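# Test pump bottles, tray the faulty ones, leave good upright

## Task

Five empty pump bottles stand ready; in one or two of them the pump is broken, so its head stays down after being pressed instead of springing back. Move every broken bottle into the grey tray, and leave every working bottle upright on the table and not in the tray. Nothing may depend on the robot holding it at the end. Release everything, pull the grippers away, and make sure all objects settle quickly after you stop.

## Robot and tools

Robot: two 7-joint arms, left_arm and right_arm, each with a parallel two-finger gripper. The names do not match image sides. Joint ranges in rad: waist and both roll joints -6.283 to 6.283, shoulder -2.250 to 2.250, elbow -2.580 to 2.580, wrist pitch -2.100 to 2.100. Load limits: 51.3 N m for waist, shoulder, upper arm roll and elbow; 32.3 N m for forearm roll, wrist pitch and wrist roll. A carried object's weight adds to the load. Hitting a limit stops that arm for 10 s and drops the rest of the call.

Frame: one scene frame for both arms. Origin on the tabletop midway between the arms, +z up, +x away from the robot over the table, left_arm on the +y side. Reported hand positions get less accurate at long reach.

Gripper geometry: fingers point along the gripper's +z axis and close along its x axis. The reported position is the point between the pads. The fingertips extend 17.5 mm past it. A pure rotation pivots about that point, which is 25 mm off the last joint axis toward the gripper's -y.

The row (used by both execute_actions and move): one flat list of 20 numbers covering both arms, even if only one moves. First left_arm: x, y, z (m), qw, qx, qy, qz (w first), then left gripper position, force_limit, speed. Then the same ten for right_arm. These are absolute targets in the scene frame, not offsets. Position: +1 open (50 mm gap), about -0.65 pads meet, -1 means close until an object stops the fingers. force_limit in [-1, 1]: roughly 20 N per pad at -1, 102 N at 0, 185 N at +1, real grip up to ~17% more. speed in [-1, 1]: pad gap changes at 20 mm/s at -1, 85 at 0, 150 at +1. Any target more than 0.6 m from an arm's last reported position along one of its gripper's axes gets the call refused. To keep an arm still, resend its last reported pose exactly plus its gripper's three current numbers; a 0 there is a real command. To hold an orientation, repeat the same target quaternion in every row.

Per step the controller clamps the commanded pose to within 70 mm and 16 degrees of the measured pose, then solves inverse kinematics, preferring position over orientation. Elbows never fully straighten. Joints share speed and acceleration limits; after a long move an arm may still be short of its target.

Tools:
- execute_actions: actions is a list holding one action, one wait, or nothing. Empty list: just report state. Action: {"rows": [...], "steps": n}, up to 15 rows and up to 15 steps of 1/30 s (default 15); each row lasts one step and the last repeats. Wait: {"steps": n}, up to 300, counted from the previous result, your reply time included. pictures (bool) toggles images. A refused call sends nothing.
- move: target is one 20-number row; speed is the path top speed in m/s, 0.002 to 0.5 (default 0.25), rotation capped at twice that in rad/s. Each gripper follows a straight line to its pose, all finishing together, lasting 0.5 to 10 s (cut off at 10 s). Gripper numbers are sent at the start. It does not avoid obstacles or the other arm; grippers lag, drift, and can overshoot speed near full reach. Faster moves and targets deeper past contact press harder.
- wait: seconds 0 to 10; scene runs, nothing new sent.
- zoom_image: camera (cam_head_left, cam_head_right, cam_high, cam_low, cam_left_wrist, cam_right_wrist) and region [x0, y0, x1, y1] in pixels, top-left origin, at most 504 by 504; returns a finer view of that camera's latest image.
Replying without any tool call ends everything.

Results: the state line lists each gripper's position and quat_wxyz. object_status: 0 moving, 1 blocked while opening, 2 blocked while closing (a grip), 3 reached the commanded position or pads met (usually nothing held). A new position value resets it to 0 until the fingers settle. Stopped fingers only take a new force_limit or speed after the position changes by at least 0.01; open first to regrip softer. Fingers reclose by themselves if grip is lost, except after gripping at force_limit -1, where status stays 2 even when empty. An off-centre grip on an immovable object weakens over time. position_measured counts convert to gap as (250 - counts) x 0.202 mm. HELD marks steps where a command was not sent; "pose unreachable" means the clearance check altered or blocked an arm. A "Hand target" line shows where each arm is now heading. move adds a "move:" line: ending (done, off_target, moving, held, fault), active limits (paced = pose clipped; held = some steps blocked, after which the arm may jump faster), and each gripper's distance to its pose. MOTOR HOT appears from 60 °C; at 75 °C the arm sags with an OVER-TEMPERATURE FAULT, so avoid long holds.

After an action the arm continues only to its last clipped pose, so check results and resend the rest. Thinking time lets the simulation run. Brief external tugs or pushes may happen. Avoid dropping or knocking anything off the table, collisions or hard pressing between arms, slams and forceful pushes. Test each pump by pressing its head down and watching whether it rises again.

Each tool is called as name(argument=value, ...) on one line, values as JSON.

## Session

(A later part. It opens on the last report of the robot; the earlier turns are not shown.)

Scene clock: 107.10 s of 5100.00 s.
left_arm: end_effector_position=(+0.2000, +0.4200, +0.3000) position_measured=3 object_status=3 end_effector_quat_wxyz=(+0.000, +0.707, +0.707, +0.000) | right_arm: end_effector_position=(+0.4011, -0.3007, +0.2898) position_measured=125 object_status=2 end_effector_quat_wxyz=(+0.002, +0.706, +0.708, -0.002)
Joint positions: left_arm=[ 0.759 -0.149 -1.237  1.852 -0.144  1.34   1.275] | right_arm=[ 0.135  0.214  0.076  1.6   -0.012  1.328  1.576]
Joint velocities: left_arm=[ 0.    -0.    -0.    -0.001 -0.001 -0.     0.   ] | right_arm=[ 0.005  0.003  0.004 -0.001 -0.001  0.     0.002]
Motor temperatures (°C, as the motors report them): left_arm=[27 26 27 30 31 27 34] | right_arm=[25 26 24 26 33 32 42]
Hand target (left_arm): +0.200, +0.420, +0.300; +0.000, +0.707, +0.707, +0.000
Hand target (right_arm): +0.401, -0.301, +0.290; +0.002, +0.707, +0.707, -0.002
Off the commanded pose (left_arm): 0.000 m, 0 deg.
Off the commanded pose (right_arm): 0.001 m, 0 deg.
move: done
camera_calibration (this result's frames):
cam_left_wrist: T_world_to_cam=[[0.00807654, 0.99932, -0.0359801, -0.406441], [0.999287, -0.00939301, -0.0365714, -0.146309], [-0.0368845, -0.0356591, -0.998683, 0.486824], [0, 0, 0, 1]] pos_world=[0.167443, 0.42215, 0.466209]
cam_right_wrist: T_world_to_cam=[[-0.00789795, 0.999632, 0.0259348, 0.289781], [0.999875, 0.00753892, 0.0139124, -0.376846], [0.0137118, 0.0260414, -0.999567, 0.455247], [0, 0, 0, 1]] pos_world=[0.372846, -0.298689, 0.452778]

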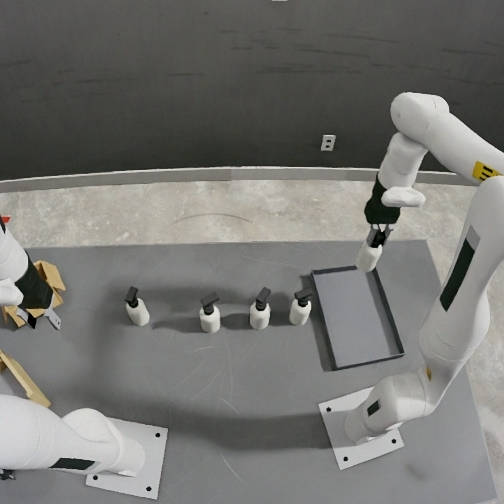

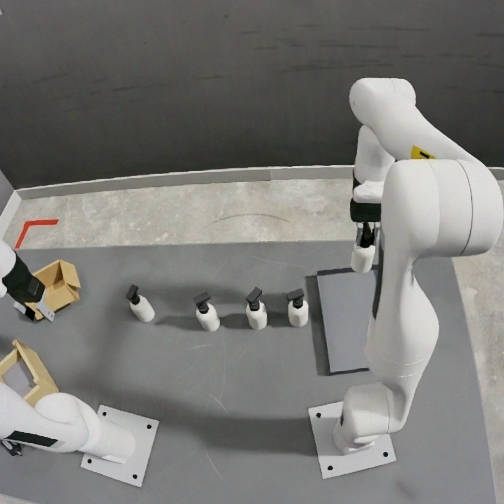

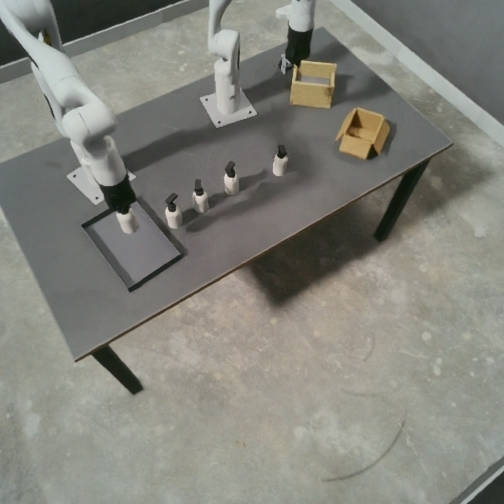

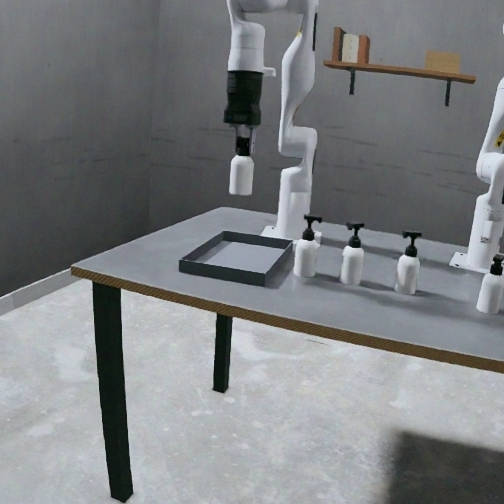

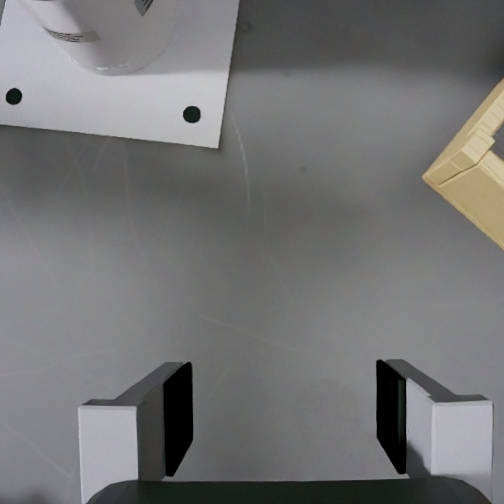

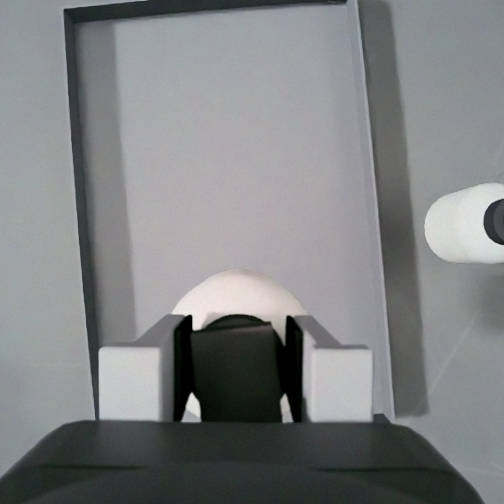

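move(target=[0.2,0.42,0.3,0,0.707,0.707,0,1,0,1,0.395,-0.30,0.125,0,0.707,0.707,0,-1,-0.3,0], speed=0.15)

move(target=[0.2,0.42,0.3,0,0.707,0.707,0,1,0,1,0.395,-0.30,0.116,0,0.707,0.707,0,-1,-0.3,0], speed=0.03)

move(target=[0.2,0.42,0.3,0,0.707,0.707,0,1,0,1,0.395,-0.30,0.116,0,0.707,0.707,0,1,-0.3,1])

move(target=[0.2,0.42,0.3,0,0.707,0.707,0,1,0,1,0.395,-0.30,0.25,0,0.707,0.707,0,1,-0.3,1])

move(target=[0.2,0.42,0.3,0,0.707,0.707,0,1,0,1,0.356,0.28,0.25,0,0.707,0.707,0,1,-0.3,1])

Scene clock: 119.23 s of 5100.00 s.
left_arm: end_effector_position=(+0.2000, +0.4200, +0.3000) position_measured=3 object_status=3 end_effector_quat_wxyz=(+0.000, +0.707, +0.707, +0.000) | right_arm: end_effector_position=(+0.3958, -0.2999, +0.1249) position_measured=125 object_status=2 end_effector_quat_wxyz=(+0.000, +0.707, +0.707, +0.000)
Joint positions: left_arm=[ 0.759 -0.149 -1.237  1.852 -0.144  1.34   1.275] | right_arm=[ 0.152  0.396  0.06   1.939 -0.032  0.807  1.593]
Joint velocities: left_arm=[-0.001 -0.    -0.001  0.001 -0.     0.     0.001] | right_arm=[ 0.     0.006  0.     0.002  0.001 -0.002  0.   ]
Motor temperatures (°C, as the motors report them): left_arm=[27 26 27 30 31 27 34] | right_arm=[25 26 24 26 33 32 42]
Hand target (left_arm): +0.200, +0.420, +0.300; +0.000, +0.707, +0.707, +0.000
Hand target (right_arm): +0.396, -0.300, +0.125; -0.000, +0.707, +0.707, +0.000
Off the commanded pose (left_arm): 0.000 m, 0 deg.
Off the commanded pose (right_arm): 0.001 m, 0 deg.
After step 90, 7.60 s passed at rest.
move: done
camera_calibration (this result's frames):
cam_left_wrist: T_world_to_cam=[[0.00807679, 0.99932, -0.0359801, -0.406441], [0.999287, -0.00939326, -0.0365714, -0.146309], [-0.0368845, -0.0356591, -0.998683, 0.486824], [0, 0, 0, 1]] pos_world=[0.167443, 0.42215, 0.466209]
cam_right_wrist: T_world_to_cam=[[-0.00720764, 0.999497, 0.030869, 0.292257], [0.999877, 0.0067726, 0.0141745, -0.36946], [0.0139583, 0.0309673, -0.999423, 0.291904], [0, 0, 0, 1]] pos_world=[0.367446, -0.298647, 0.28795]

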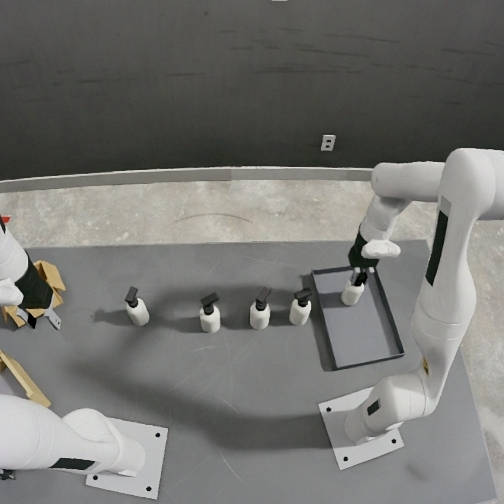

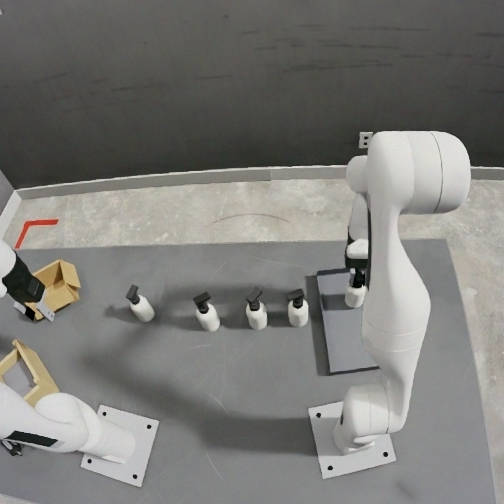

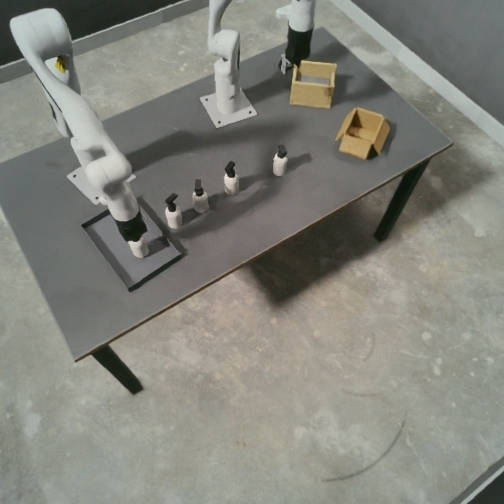

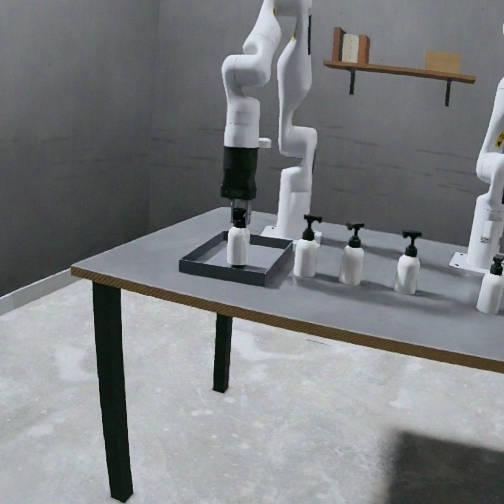

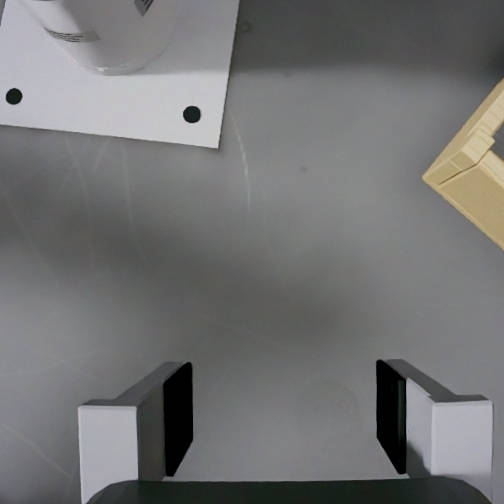

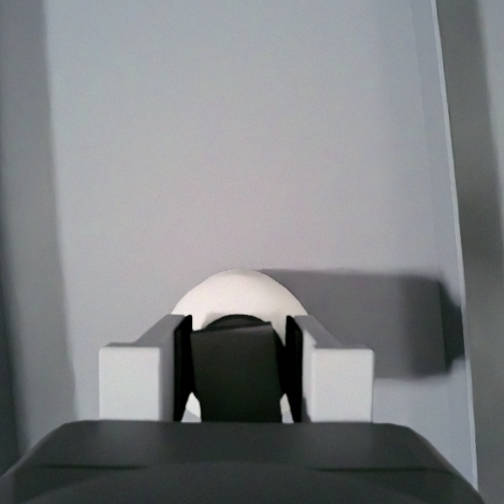

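Scene clock: 119.93 s of 5100.00 s.
left_arm: end_effector_position=(+0.2000, +0.4200, +0.3000) position_measured=3 object_status=3 end_effector_quat_wxyz=(+0.000, +0.707, +0.707, +0.000) | right_arm: end_effector_position=(+0.3951, -0.3000, +0.1161) position_measured=125 object_status=2 end_effector_quat_wxyz=(+0.000, +0.707, +0.707, +0.000)
Joint positions: left_arm=[ 0.759 -0.149 -1.237  1.852 -0.144  1.34   1.275] | right_arm=[ 0.153  0.411  0.059  1.953 -0.034  0.778  1.594]
Joint velocities: left_arm=[ 0.001  0.001 -0.001  0.001  0.001 -0.001 -0.001] | right_arm=[ 0.     0.002 -0.001  0.002 -0.001 -0.004  0.   ]
Motor temperatures (°C, as the motors report them): left_arm=[27 26 27 30 31 27 34] | right_arm=[25 26 24 26 33 32 42]
Hand target (left_arm): +0.200, +0.420, +0.300; +0.000, +0.707, +0.707, -0.000
Hand target (right_arm): +0.395, -0.300, +0.116; -0.000, +0.707, +0.707, +0.000
Off the commanded pose (left_arm): 0.000 m, 0 deg.
Off the commanded pose (right_arm): 0.000 m, 0 deg.
move: done
camera_calibration (this result's frames):
cam_left_wrist: T_world_to_cam=[[0.00807648, 0.99932, -0.03598, -0.406441], [0.999287, -0.00939295, -0.0365715, -0.146309], [-0.0368845, -0.0356589, -0.998683, 0.486824], [0, 0, 0, 1]] pos_world=[0.167443, 0.42215, 0.466209]
cam_right_wrist: T_world_to_cam=[[-0.00623602, 0.99951, 0.0306647, 0.292265], [0.999886, 0.00580969, 0.0139724, -0.368889], [0.0137874, 0.0307484, -0.999432, 0.283089], [0, 0, 0, 1]] pos_world=[0.366766, -0.298683, 0.27912]

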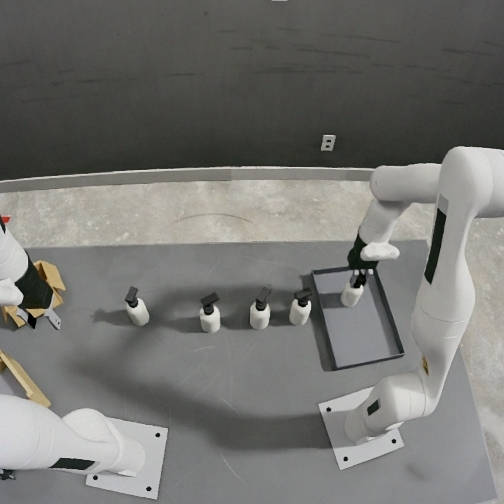

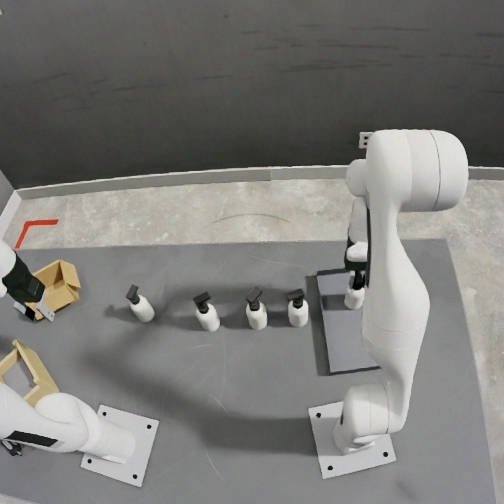

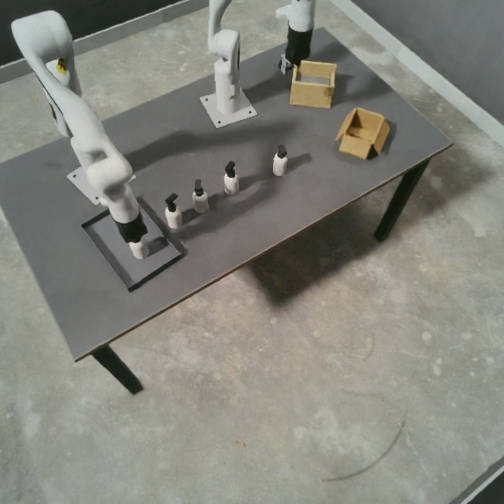

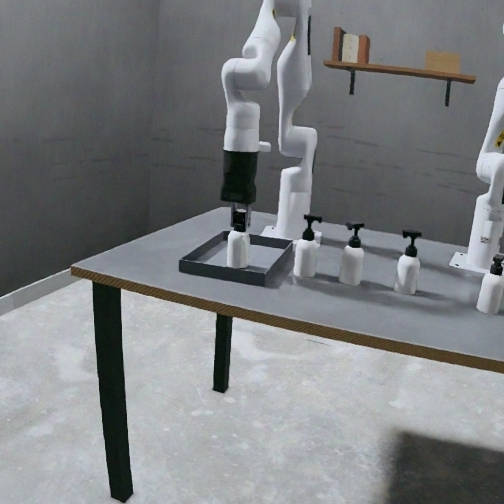

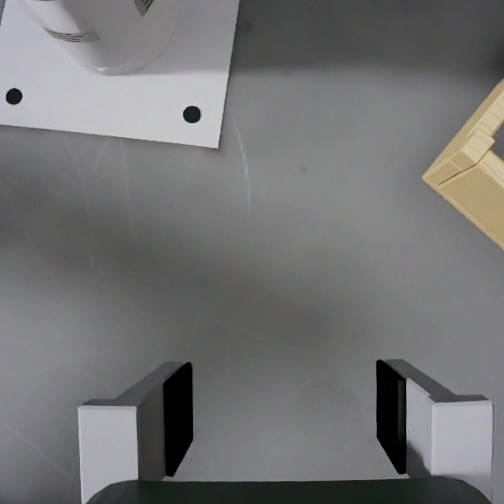

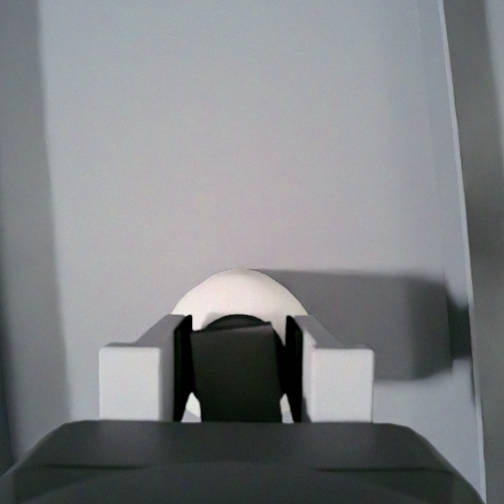

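Scene clock: 120.63 s of 5100.00 s.
left_arm: end_effector_position=(+0.2000, +0.4200, +0.3000) position_measured=3 object_status=3 end_effector_quat_wxyz=(+0.000, +0.707, +0.707, +0.000) | right_arm: end_effector_position=(+0.3950, -0.3000, +0.1160) position_measured=3 object_status=3 end_effector_quat_wxyz=(+0.000, +0.707, +0.707, +0.000)
Joint positions: left_arm=[ 0.759 -0.149 -1.237  1.852 -0.144  1.34   1.275] | right_arm=[ 0.153  0.411  0.059  1.954 -0.034  0.778  1.594]
Joint velocities: left_arm=[-0.001 -0.     0.     0.001  0.001 -0.     0.   ] | right_arm=[ 0.    -0.001 -0.001 -0.    -0.    -0.    -0.001]
Motor temperatures (°C, as the motors report them): left_arm=[27 26 27 30 31 27 34] | right_arm=[25 26 24 26 33 32 42]
Hand target (left_arm): +0.200, +0.420, +0.300; +0.000, +0.707, +0.707, -0.000
Hand target (right_arm): +0.395, -0.300, +0.116; +0.000, +0.707, +0.707, -0.000
Off the commanded pose (left_arm): 0.000 m, 0 deg.
Off the commanded pose (right_arm): 0.000 m, 0 deg.
move: done
camera_calibration (this result's frames):
cam_left_wrist: T_world_to_cam=[[0.00807658, 0.99932, -0.03598, -0.406441], [0.999287, -0.00939304, -0.0365714, -0.146309], [-0.0368844, -0.035659, -0.998683, 0.486824], [0, 0, 0, 1]] pos_world=[0.167443, 0.42215, 0.466209]
cam_right_wrist: T_world_to_cam=[[-0.00615289, 0.999512, 0.0306354, 0.292256], [0.999888, 0.00573166, 0.0138184, -0.368826], [0.0136361, 0.030717, -0.999435, 0.28303], [0, 0, 0, 1]] pos_world=[0.366724, -0.298693, 0.279013]

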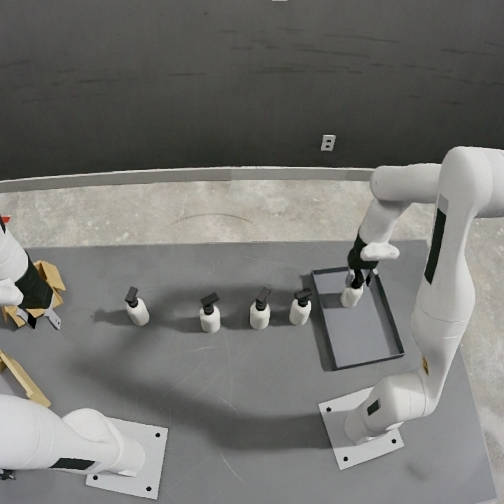

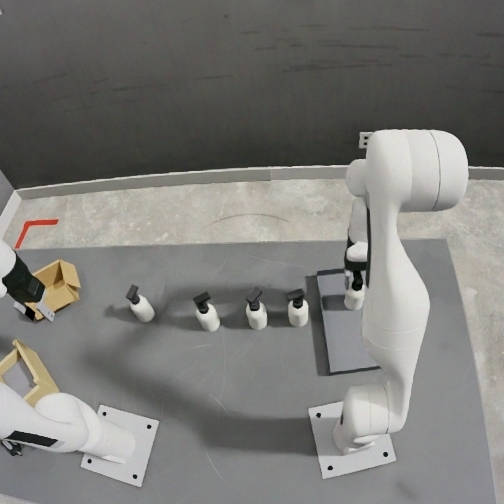

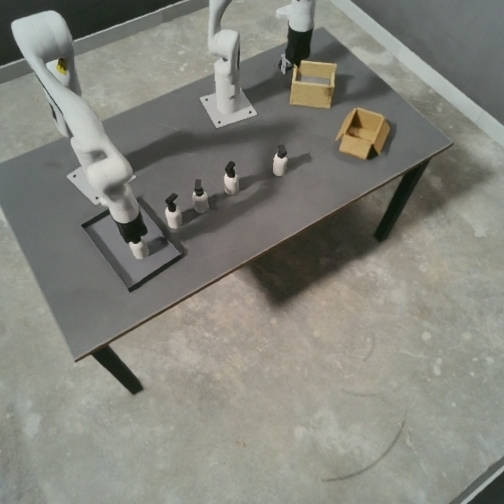

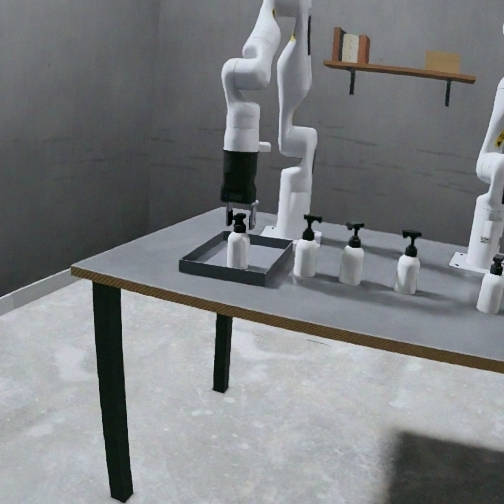

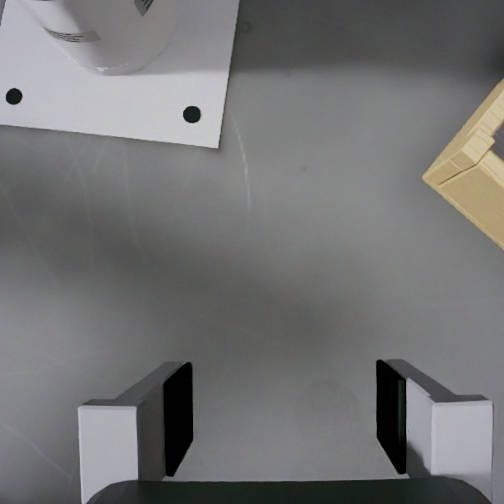

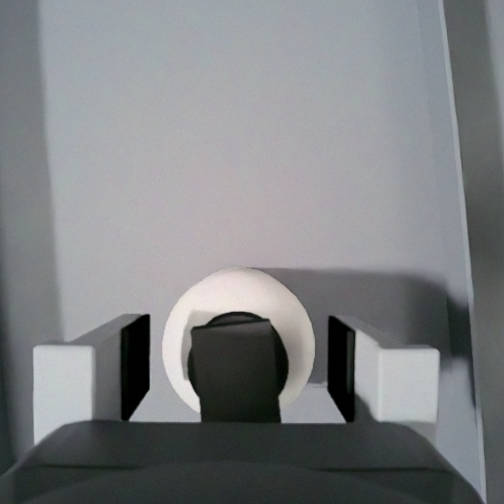

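Scene clock: 121.70 s of 5100.00 s.
left_arm: end_effector_position=(+0.2000, +0.4200, +0.3000) position_measured=3 object_status=3 end_effector_quat_wxyz=(+0.000, +0.707, +0.707, +0.000) | right_arm: end_effector_position=(+0.3944, -0.3001, +0.2501) position_measured=3 object_status=3 end_effector_quat_wxyz=(+0.000, +0.707, +0.707, -0.000)
Joint positions: left_arm=[ 0.759 -0.149 -1.237  1.852 -0.144  1.34   1.275] | right_arm=[ 0.139  0.228  0.073  1.715 -0.017  1.2    1.578]
Joint velocities: left_arm=[ 0.001 -0.001 -0.     0.     0.001  0.001  0.001] | right_arm=[-0.    -0.002 -0.    -0.003  0.001  0.003  0.   ]
Motor temperatures (°C, as the motors report them): left_arm=[27 26 27 30 31 27 34] | right_arm=[25 26 24 26 33 32 42]
Hand target (left_arm): +0.200, +0.420, +0.300; +0.000, +0.707, +0.707, -0.000
Hand target (right_arm): +0.394, -0.300, +0.250; +0.000, +0.707, +0.707, -0.000
Off the commanded pose (left_arm): 0.000 m, 0 deg.
Off the commanded pose (right_arm): 0.001 m, 0 deg.
move: done
camera_calibration (this result's frames):
cam_left_wrist: T_world_to_cam=[[0.00807658, 0.99932, -0.03598, -0.406441], [0.999287, -0.00939304, -0.0365713, -0.146309], [-0.0368844, -0.035659, -0.998683, 0.486824], [0, 0, 0, 1]] pos_world=[0.167443, 0.42215, 0.466209]
cam_right_wrist: T_world_to_cam=[[-0.00532331, 0.999522, 0.030438, 0.287978], [0.999894, 0.00490736, 0.0137238, -0.370312], [0.0135678, 0.0305079, -0.999442, 0.417057], [0, 0, 0, 1]] pos_world=[0.366147, -0.298747, 0.413141]

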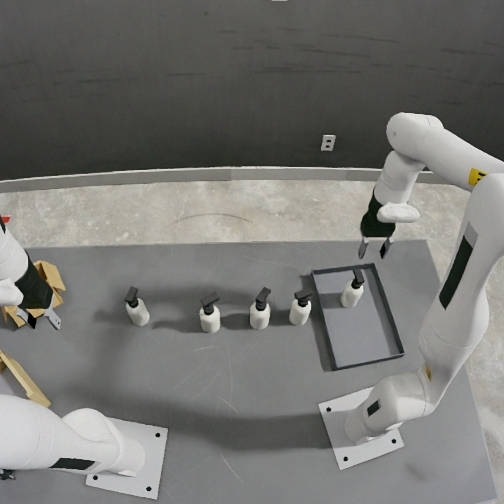

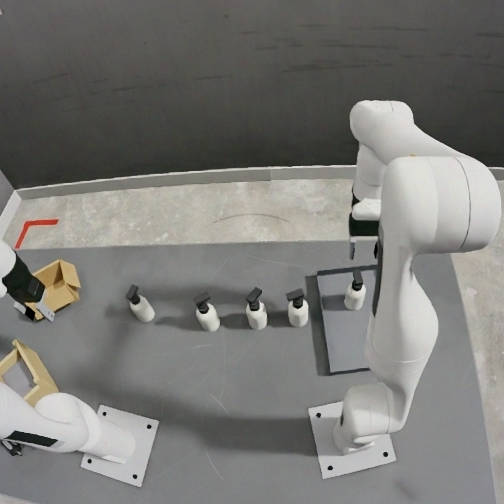

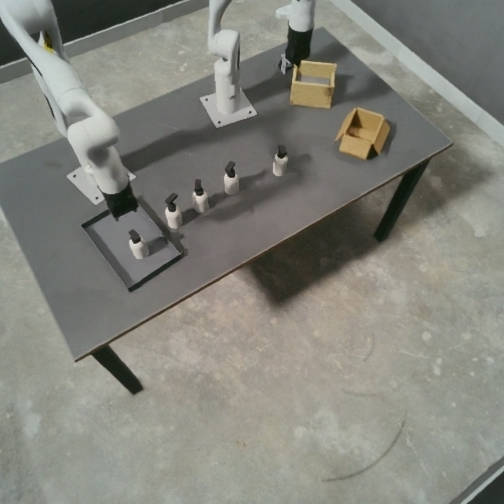

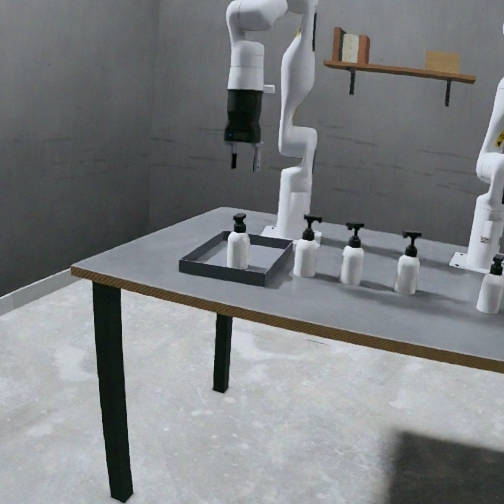

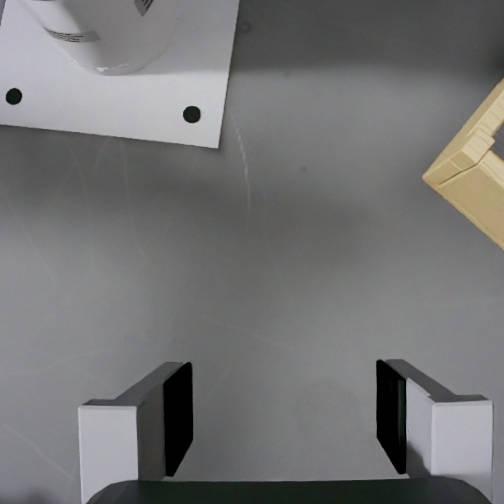

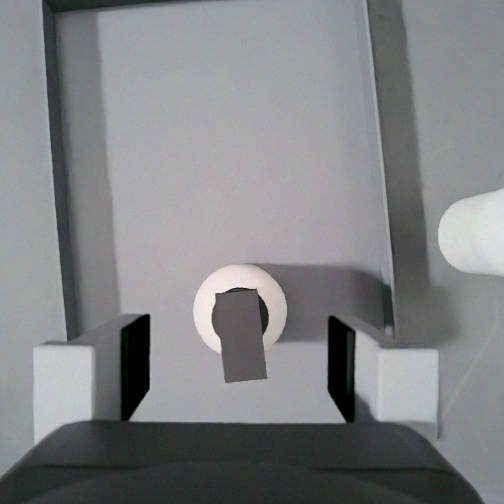

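Scene clock: 124.77 s of 5100.00 s.
left_arm: end_effector_position=(+0.2000, +0.4200, +0.3000) position_measured=3 object_status=3 end_effector_quat_wxyz=(+0.000, +0.707, +0.707, +0.000) | right_arm: end_effector_position=(+0.3544, +0.2808, +0.2514) position_measured=3 object_status=3 end_effector_quat_wxyz=(-0.002, +0.708, +0.707, +0.003)
Joint positions: left_arm=[ 0.759 -0.149 -1.237  1.852 -0.144  1.34   1.275] | right_arm=[-0.819  0.98  -0.129  0.387  0.108  1.771  0.492]
Joint velocities: left_arm=[-0.    -0.001 -0.001 -0.     0.    -0.    -0.001] | right_arm=[-0.006  0.037  0.004 -0.071  0.001  0.048  0.005]
Motor temperatures (°C, as the motors report them): left_arm=[27 26 27 31 31 27 34] | right_arm=[25 26 24 26 33 32 42]
Hand target (left_arm): +0.200, +0.420, +0.300; +0.000, +0.707, +0.707, +0.000
Hand target (right_arm): +0.354, +0.281, +0.251; -0.002, +0.707, +0.707, +0.002
Off the commanded pose (left_arm): 0.000 m, 0 deg.
Off the commanded pose (right_arm): 0.002 m, 0 deg.
move: done
camera_calibration (this result's frames):
cam_left_wrist: T_world_to_cam=[[0.00807652, 0.99932, -0.03598, -0.406441], [0.999287, -0.00939299, -0.0365715, -0.146309], [-0.0368845, -0.0356589, -0.998683, 0.486824], [0, 0, 0, 1]] pos_world=[0.167443, 0.42215, 0.466209]
cam_right_wrist: T_world_to_cam=[[-0.00503628, 0.999306, 0.036898, -0.294575], [0.999874, 0.00447587, 0.015255, -0.33346], [0.0150792, 0.0369702, -0.999203, 0.398746], [0, 0, 0, 1]] pos_world=[0.325921, 0.281121, 0.414385]

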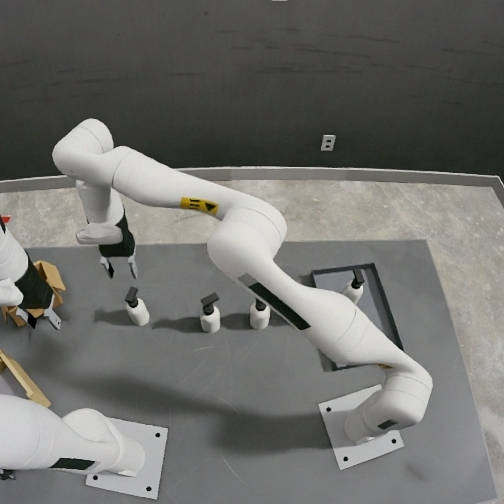

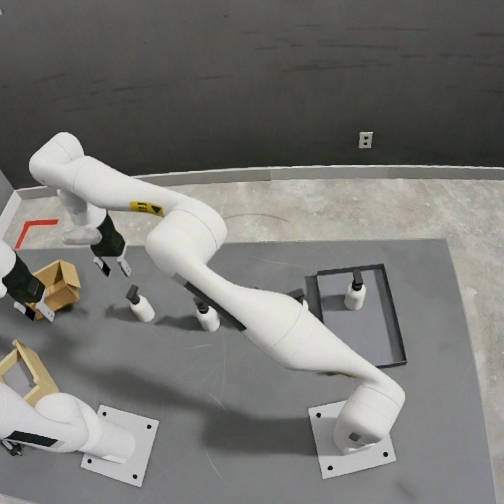

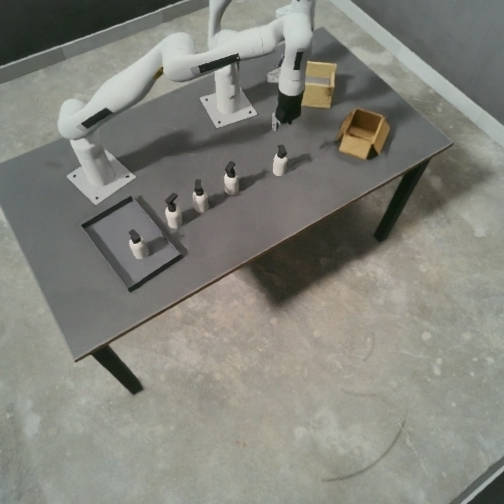

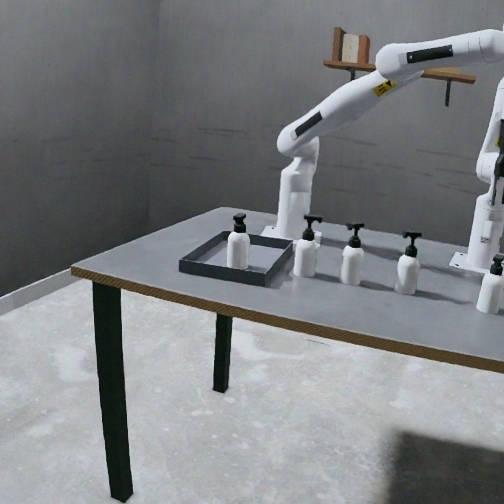

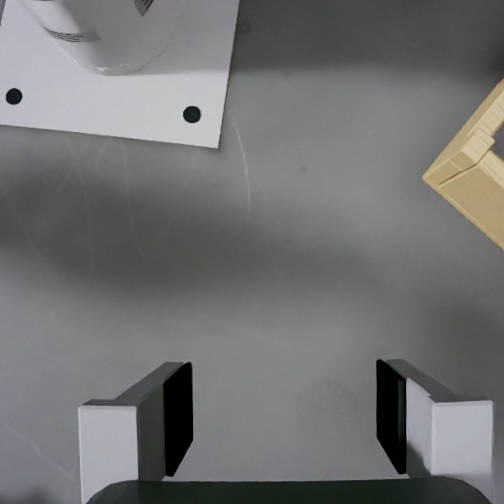

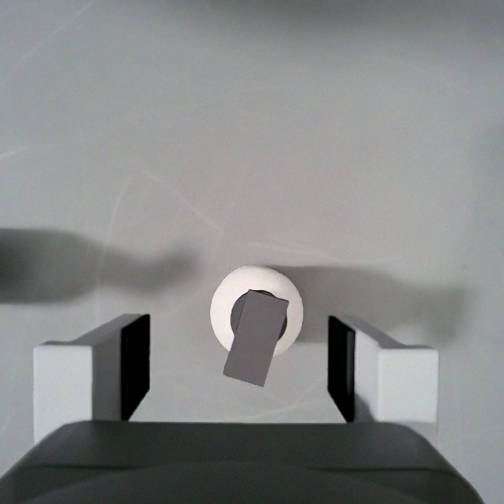

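move(target=[0.15,0.46,0.3,0,0.707,0.707,0,1,0,1,0.356,0.289,0.185,0,0.8,0.6,0,1,-0.3,1], speed=0.12)

Scene clock: 131.10 s of 5100.00 s.
left_arm: end_effector_position=(+0.1503, +0.4598, +0.3000) position_measured=3 object_status=3 end_effector_quat_wxyz=(-0.000, +0.707, +0.707, -0.000) | right_arm: end_effector_position=(+0.3563, +0.2892, +0.1849) position_measured=3 object_status=3 end_effector_quat_wxyz=(+0.000, +0.800, +0.600, -0.000)
Joint positions: left_arm=[ 0.638 -0.318 -1.139  1.898 -0.293  1.389  1.289] | right_arm=[-0.816  0.969 -0.098  0.623  0.081  1.552  0.206]
Joint velocities: left_arm=[-0.006 -0.006  0.002  0.    -0.002  0.     0.001] | right_arm=[-0.    -0.003  0.001  0.007  0.001 -0.006 -0.004]
Motor temperatures (°C, as the motors report them): left_arm=[27 26 27 31 31 27 34] | right_arm=[25 26 24 26 33 32 42]
Hand target (left_arm): +0.150, +0.460, +0.300; +0.000, +0.707, +0.707, -0.000
Hand target (right_arm): +0.356, +0.289, +0.185; +0.000, +0.800, +0.600, +0.000
Off the commanded pose (left_arm): 0.000 m, 0 deg.
Off the commanded pose (right_arm): 0.000 m, 0 deg.
After step 90, 1.83 s passed at rest.
move: done
camera_calibration (this result's frames):
cam_left_wrist: T_world_to_cam=[[0.00896218, 0.999316, -0.0358805, -0.445959], [0.999256, -0.010296, -0.0371627, -0.0956305], [-0.0375067, -0.0355207, -0.998665, 0.486482], [0, 0, 0, 1]] pos_world=[0.117803, 0.46195, 0.466278]
cam_right_wrist: T_world_to_cam=[[0.273243, 0.961468, 0.0302982, -0.38749], [0.961703, -0.273745, 0.0138237, -0.239977], [0.021585, 0.0253607, -0.999445, 0.333064], [0, 0, 0, 1]] pos_world=[0.329476, 0.29842, 0.347937]

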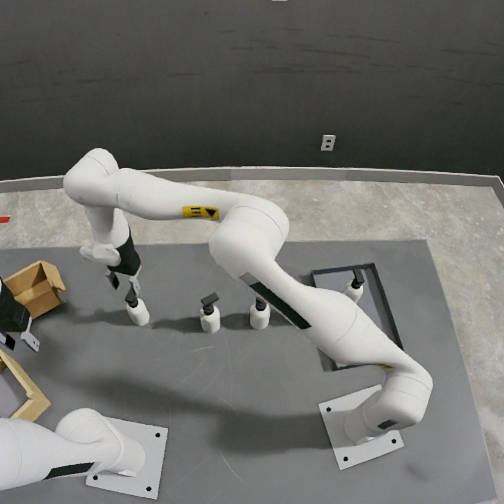

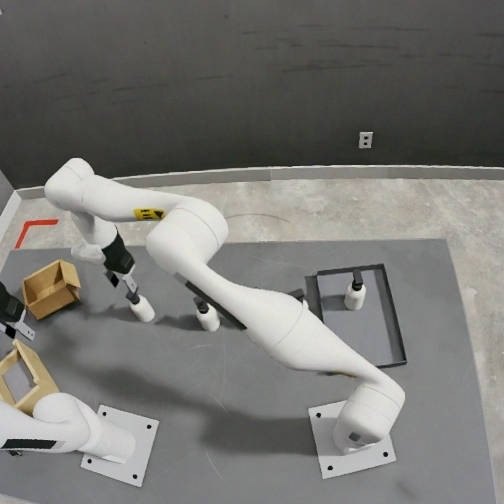

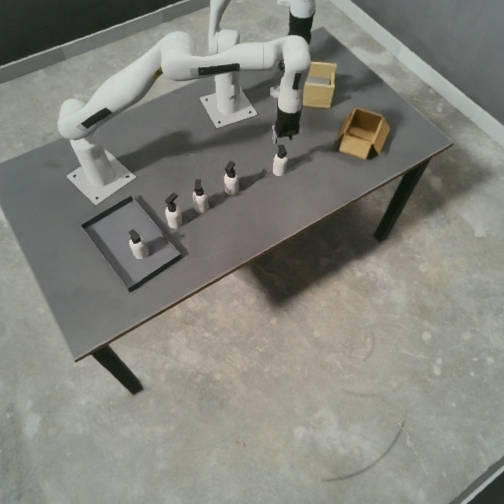

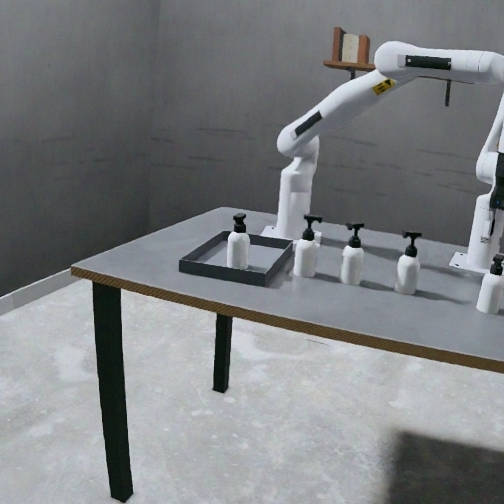

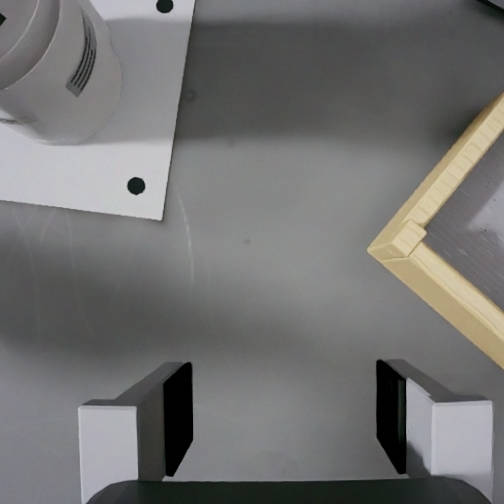

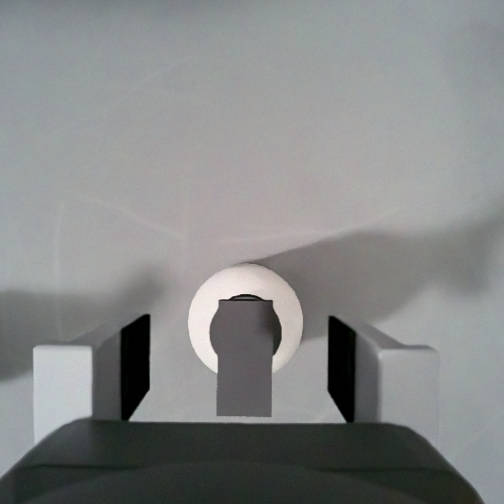

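move(target=[0.15,0.46,0.3,0,0.707,0.707,0,1,0,1,0.3565,0.2915,0.112,0,0.8,0.6,0,1,-0.3,1], speed=0.08)

move(target=[0.15,0.46,0.3,0,0.707,0.707,0,1,0,1,0.3565,0.2915,0.112,0,0.8,0.6,0,-1,-0.3,0])

Scene clock: 137.13 s of 5100.00 s.
left_arm: end_effector_position=(+0.1500, +0.4600, +0.3000) position_measured=3 object_status=3 end_effector_quat_wxyz=(-0.000, +0.707, +0.707, -0.000) | right_arm: end_effector_position=(+0.3567, +0.2917, +0.1120) position_measured=3 object_status=3 end_effector_quat_wxyz=(+0.000, +0.800, +0.600, -0.000)
Joint positions: left_arm=[ 0.636 -0.319 -1.138  1.899 -0.294  1.388  1.29 ] | right_arm=[-0.811  1.009 -0.102  0.772  0.088  1.363  0.195]
Joint velocities: left_arm=[ 0.001 -0.    -0.001  0.    -0.     0.     0.   ] | right_arm=[ 0.    -0.     0.     0.002  0.    -0.002 -0.001]
Motor temperatures (°C, as the motors report them): left_arm=[27 26 27 31 31 27 34] | right_arm=[25 26 24 26 33 32 42]
Hand target (left_arm): +0.150, +0.460, +0.300; +0.000, +0.707, +0.707, -0.000
Hand target (right_arm): +0.357, +0.292, +0.112; +0.000, +0.800, +0.600, +0.000
Off the commanded pose (left_arm): 0.000 m, 0 deg.
Off the commanded pose (right_arm): 0.000 m, 0 deg.
After step 90, 1.77 s passed at rest.
move: done
camera_calibration (this result's frames):
cam_left_wrist: T_world_to_cam=[[0.00808275, 0.99932, -0.0359814, -0.446009], [0.999287, -0.00939938, -0.0365745, -0.095966], [-0.0368878, -0.0356601, -0.998683, 0.486407], [0, 0, 0, 1]] pos_world=[0.117445, 0.462149, 0.466209]
cam_right_wrist: T_world_to_cam=[[0.273555, 0.961371, 0.0305564, -0.387924], [0.961613, -0.274063, 0.0138138, -0.238566], [0.0216546, 0.0256046, -0.999438, 0.260008], [0, 0, 0, 1]] pos_world=[0.329897, 0.3009, 0.275011]

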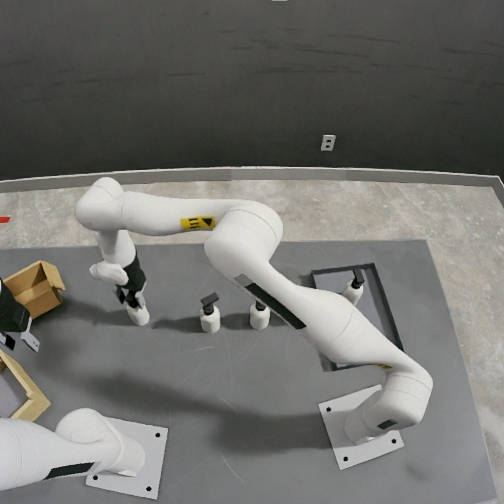

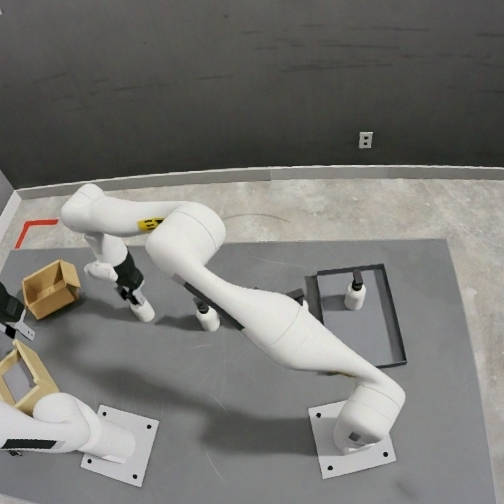

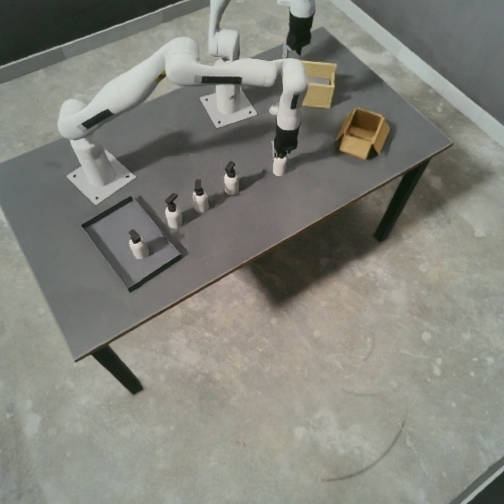

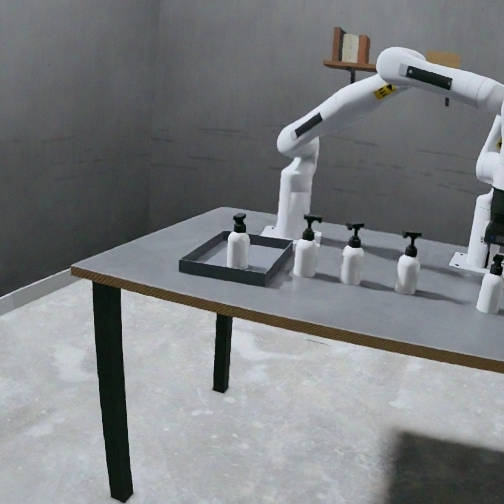

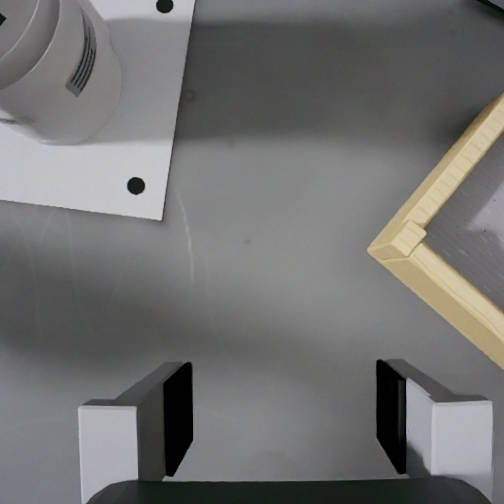

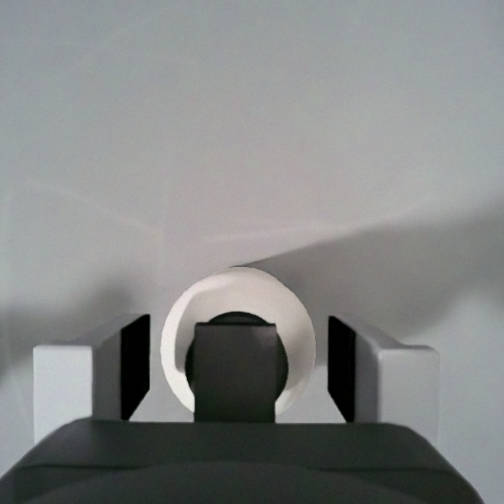

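Scene clock: 137.83 s of 5100.00 s.
left_arm: end_effector_position=(+0.1500, +0.4600, +0.3000) position_measured=3 object_status=3 end_effector_quat_wxyz=(+0.000, +0.707, +0.707, +0.000) | right_arm: end_effector_position=(+0.3565, +0.2915, +0.1120) position_measured=123 object_status=2 end_effector_quat_wxyz=(-0.000, +0.800, +0.600, +0.000)
Joint positions: left_arm=[ 0.636 -0.319 -1.138  1.899 -0.294  1.388  1.29 ] | right_arm=[-0.811  1.008 -0.102  0.774  0.088  1.362  0.195]
Joint velocities: left_arm=[-0.001  0.     0.    -0.     0.    -0.    -0.001] | right_arm=[-0.     0.    -0.    -0.001  0.001 -0.    -0.   ]
Motor temperatures (°C, as the motors report them): left_arm=[27 26 27 31 31 27 34] | right_arm=[25 26 24 26 33 32 42]
Hand target (left_arm): +0.150, +0.460, +0.300; +0.000, +0.707, +0.707, -0.000
Hand target (right_arm): +0.357, +0.292, +0.112; -0.000, +0.800, +0.600, -0.000
Off the commanded pose (left_arm): 0.000 m, 0 deg.
Off the commanded pose (right_arm): 0.000 m, 0 deg.
move: done
camera_calibration (this result's frames):
cam_left_wrist: T_world_to_cam=[[0.00807653, 0.99932, -0.0359802, -0.44601], [0.999287, -0.00939302, -0.0365718, -0.0959682], [-0.0368849, -0.0356592, -0.998683, 0.486407], [0, 0, 0, 1]] pos_world=[0.117443, 0.46215, 0.466209]
cam_right_wrist: T_world_to_cam=[[0.273959, 0.961252, 0.0306907, -0.387806], [0.961496, -0.27447, 0.0138247, -0.238307], [0.0217127, 0.0257216, -0.999433, 0.259965], [0, 0, 0, 1]] pos_world=[0.329729, 0.300685, 0.275015]

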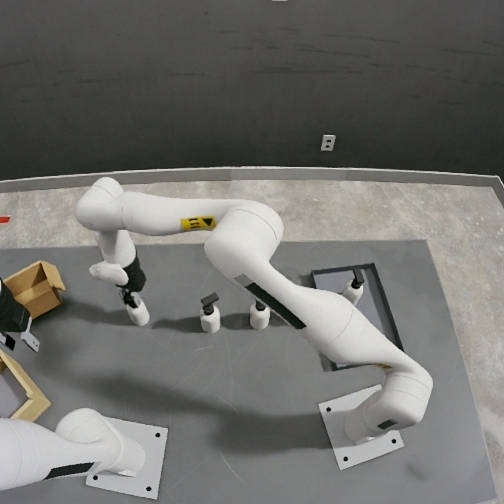

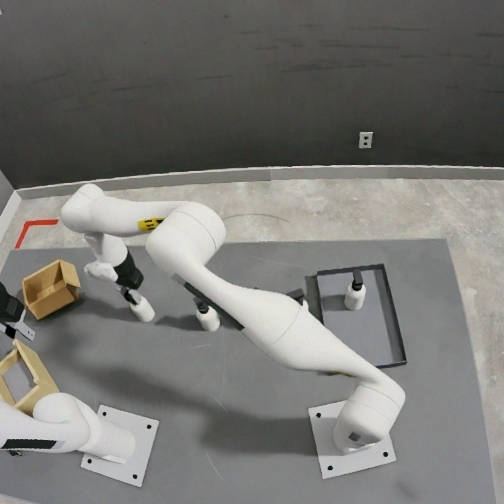

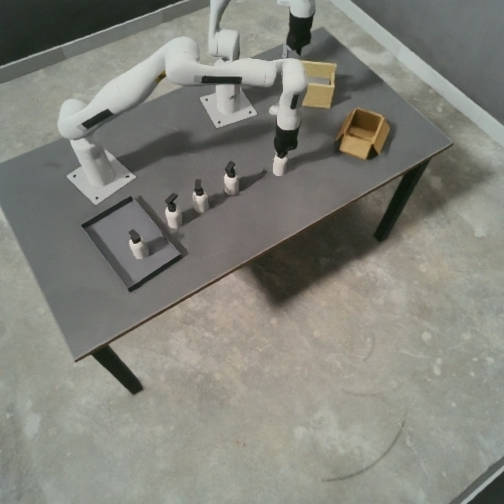

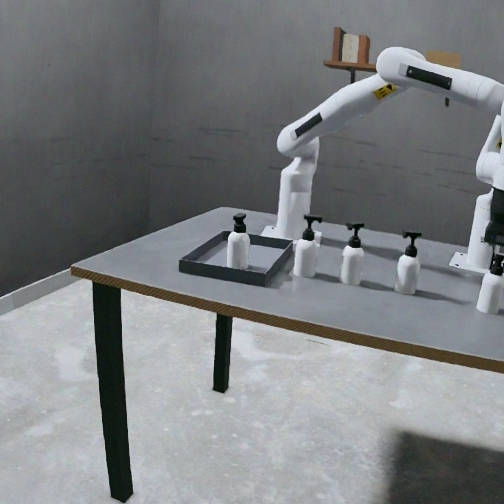

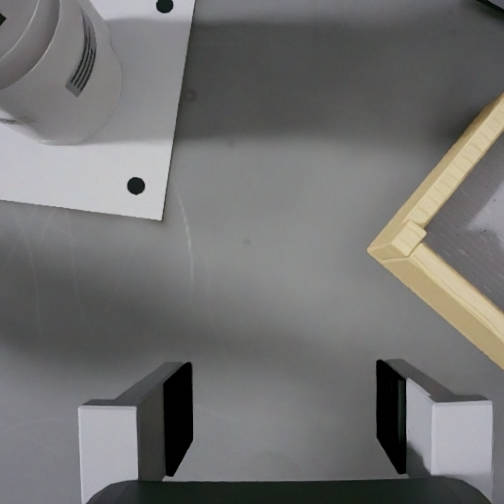

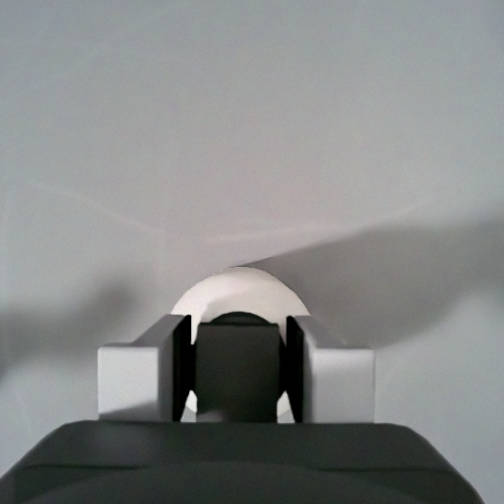

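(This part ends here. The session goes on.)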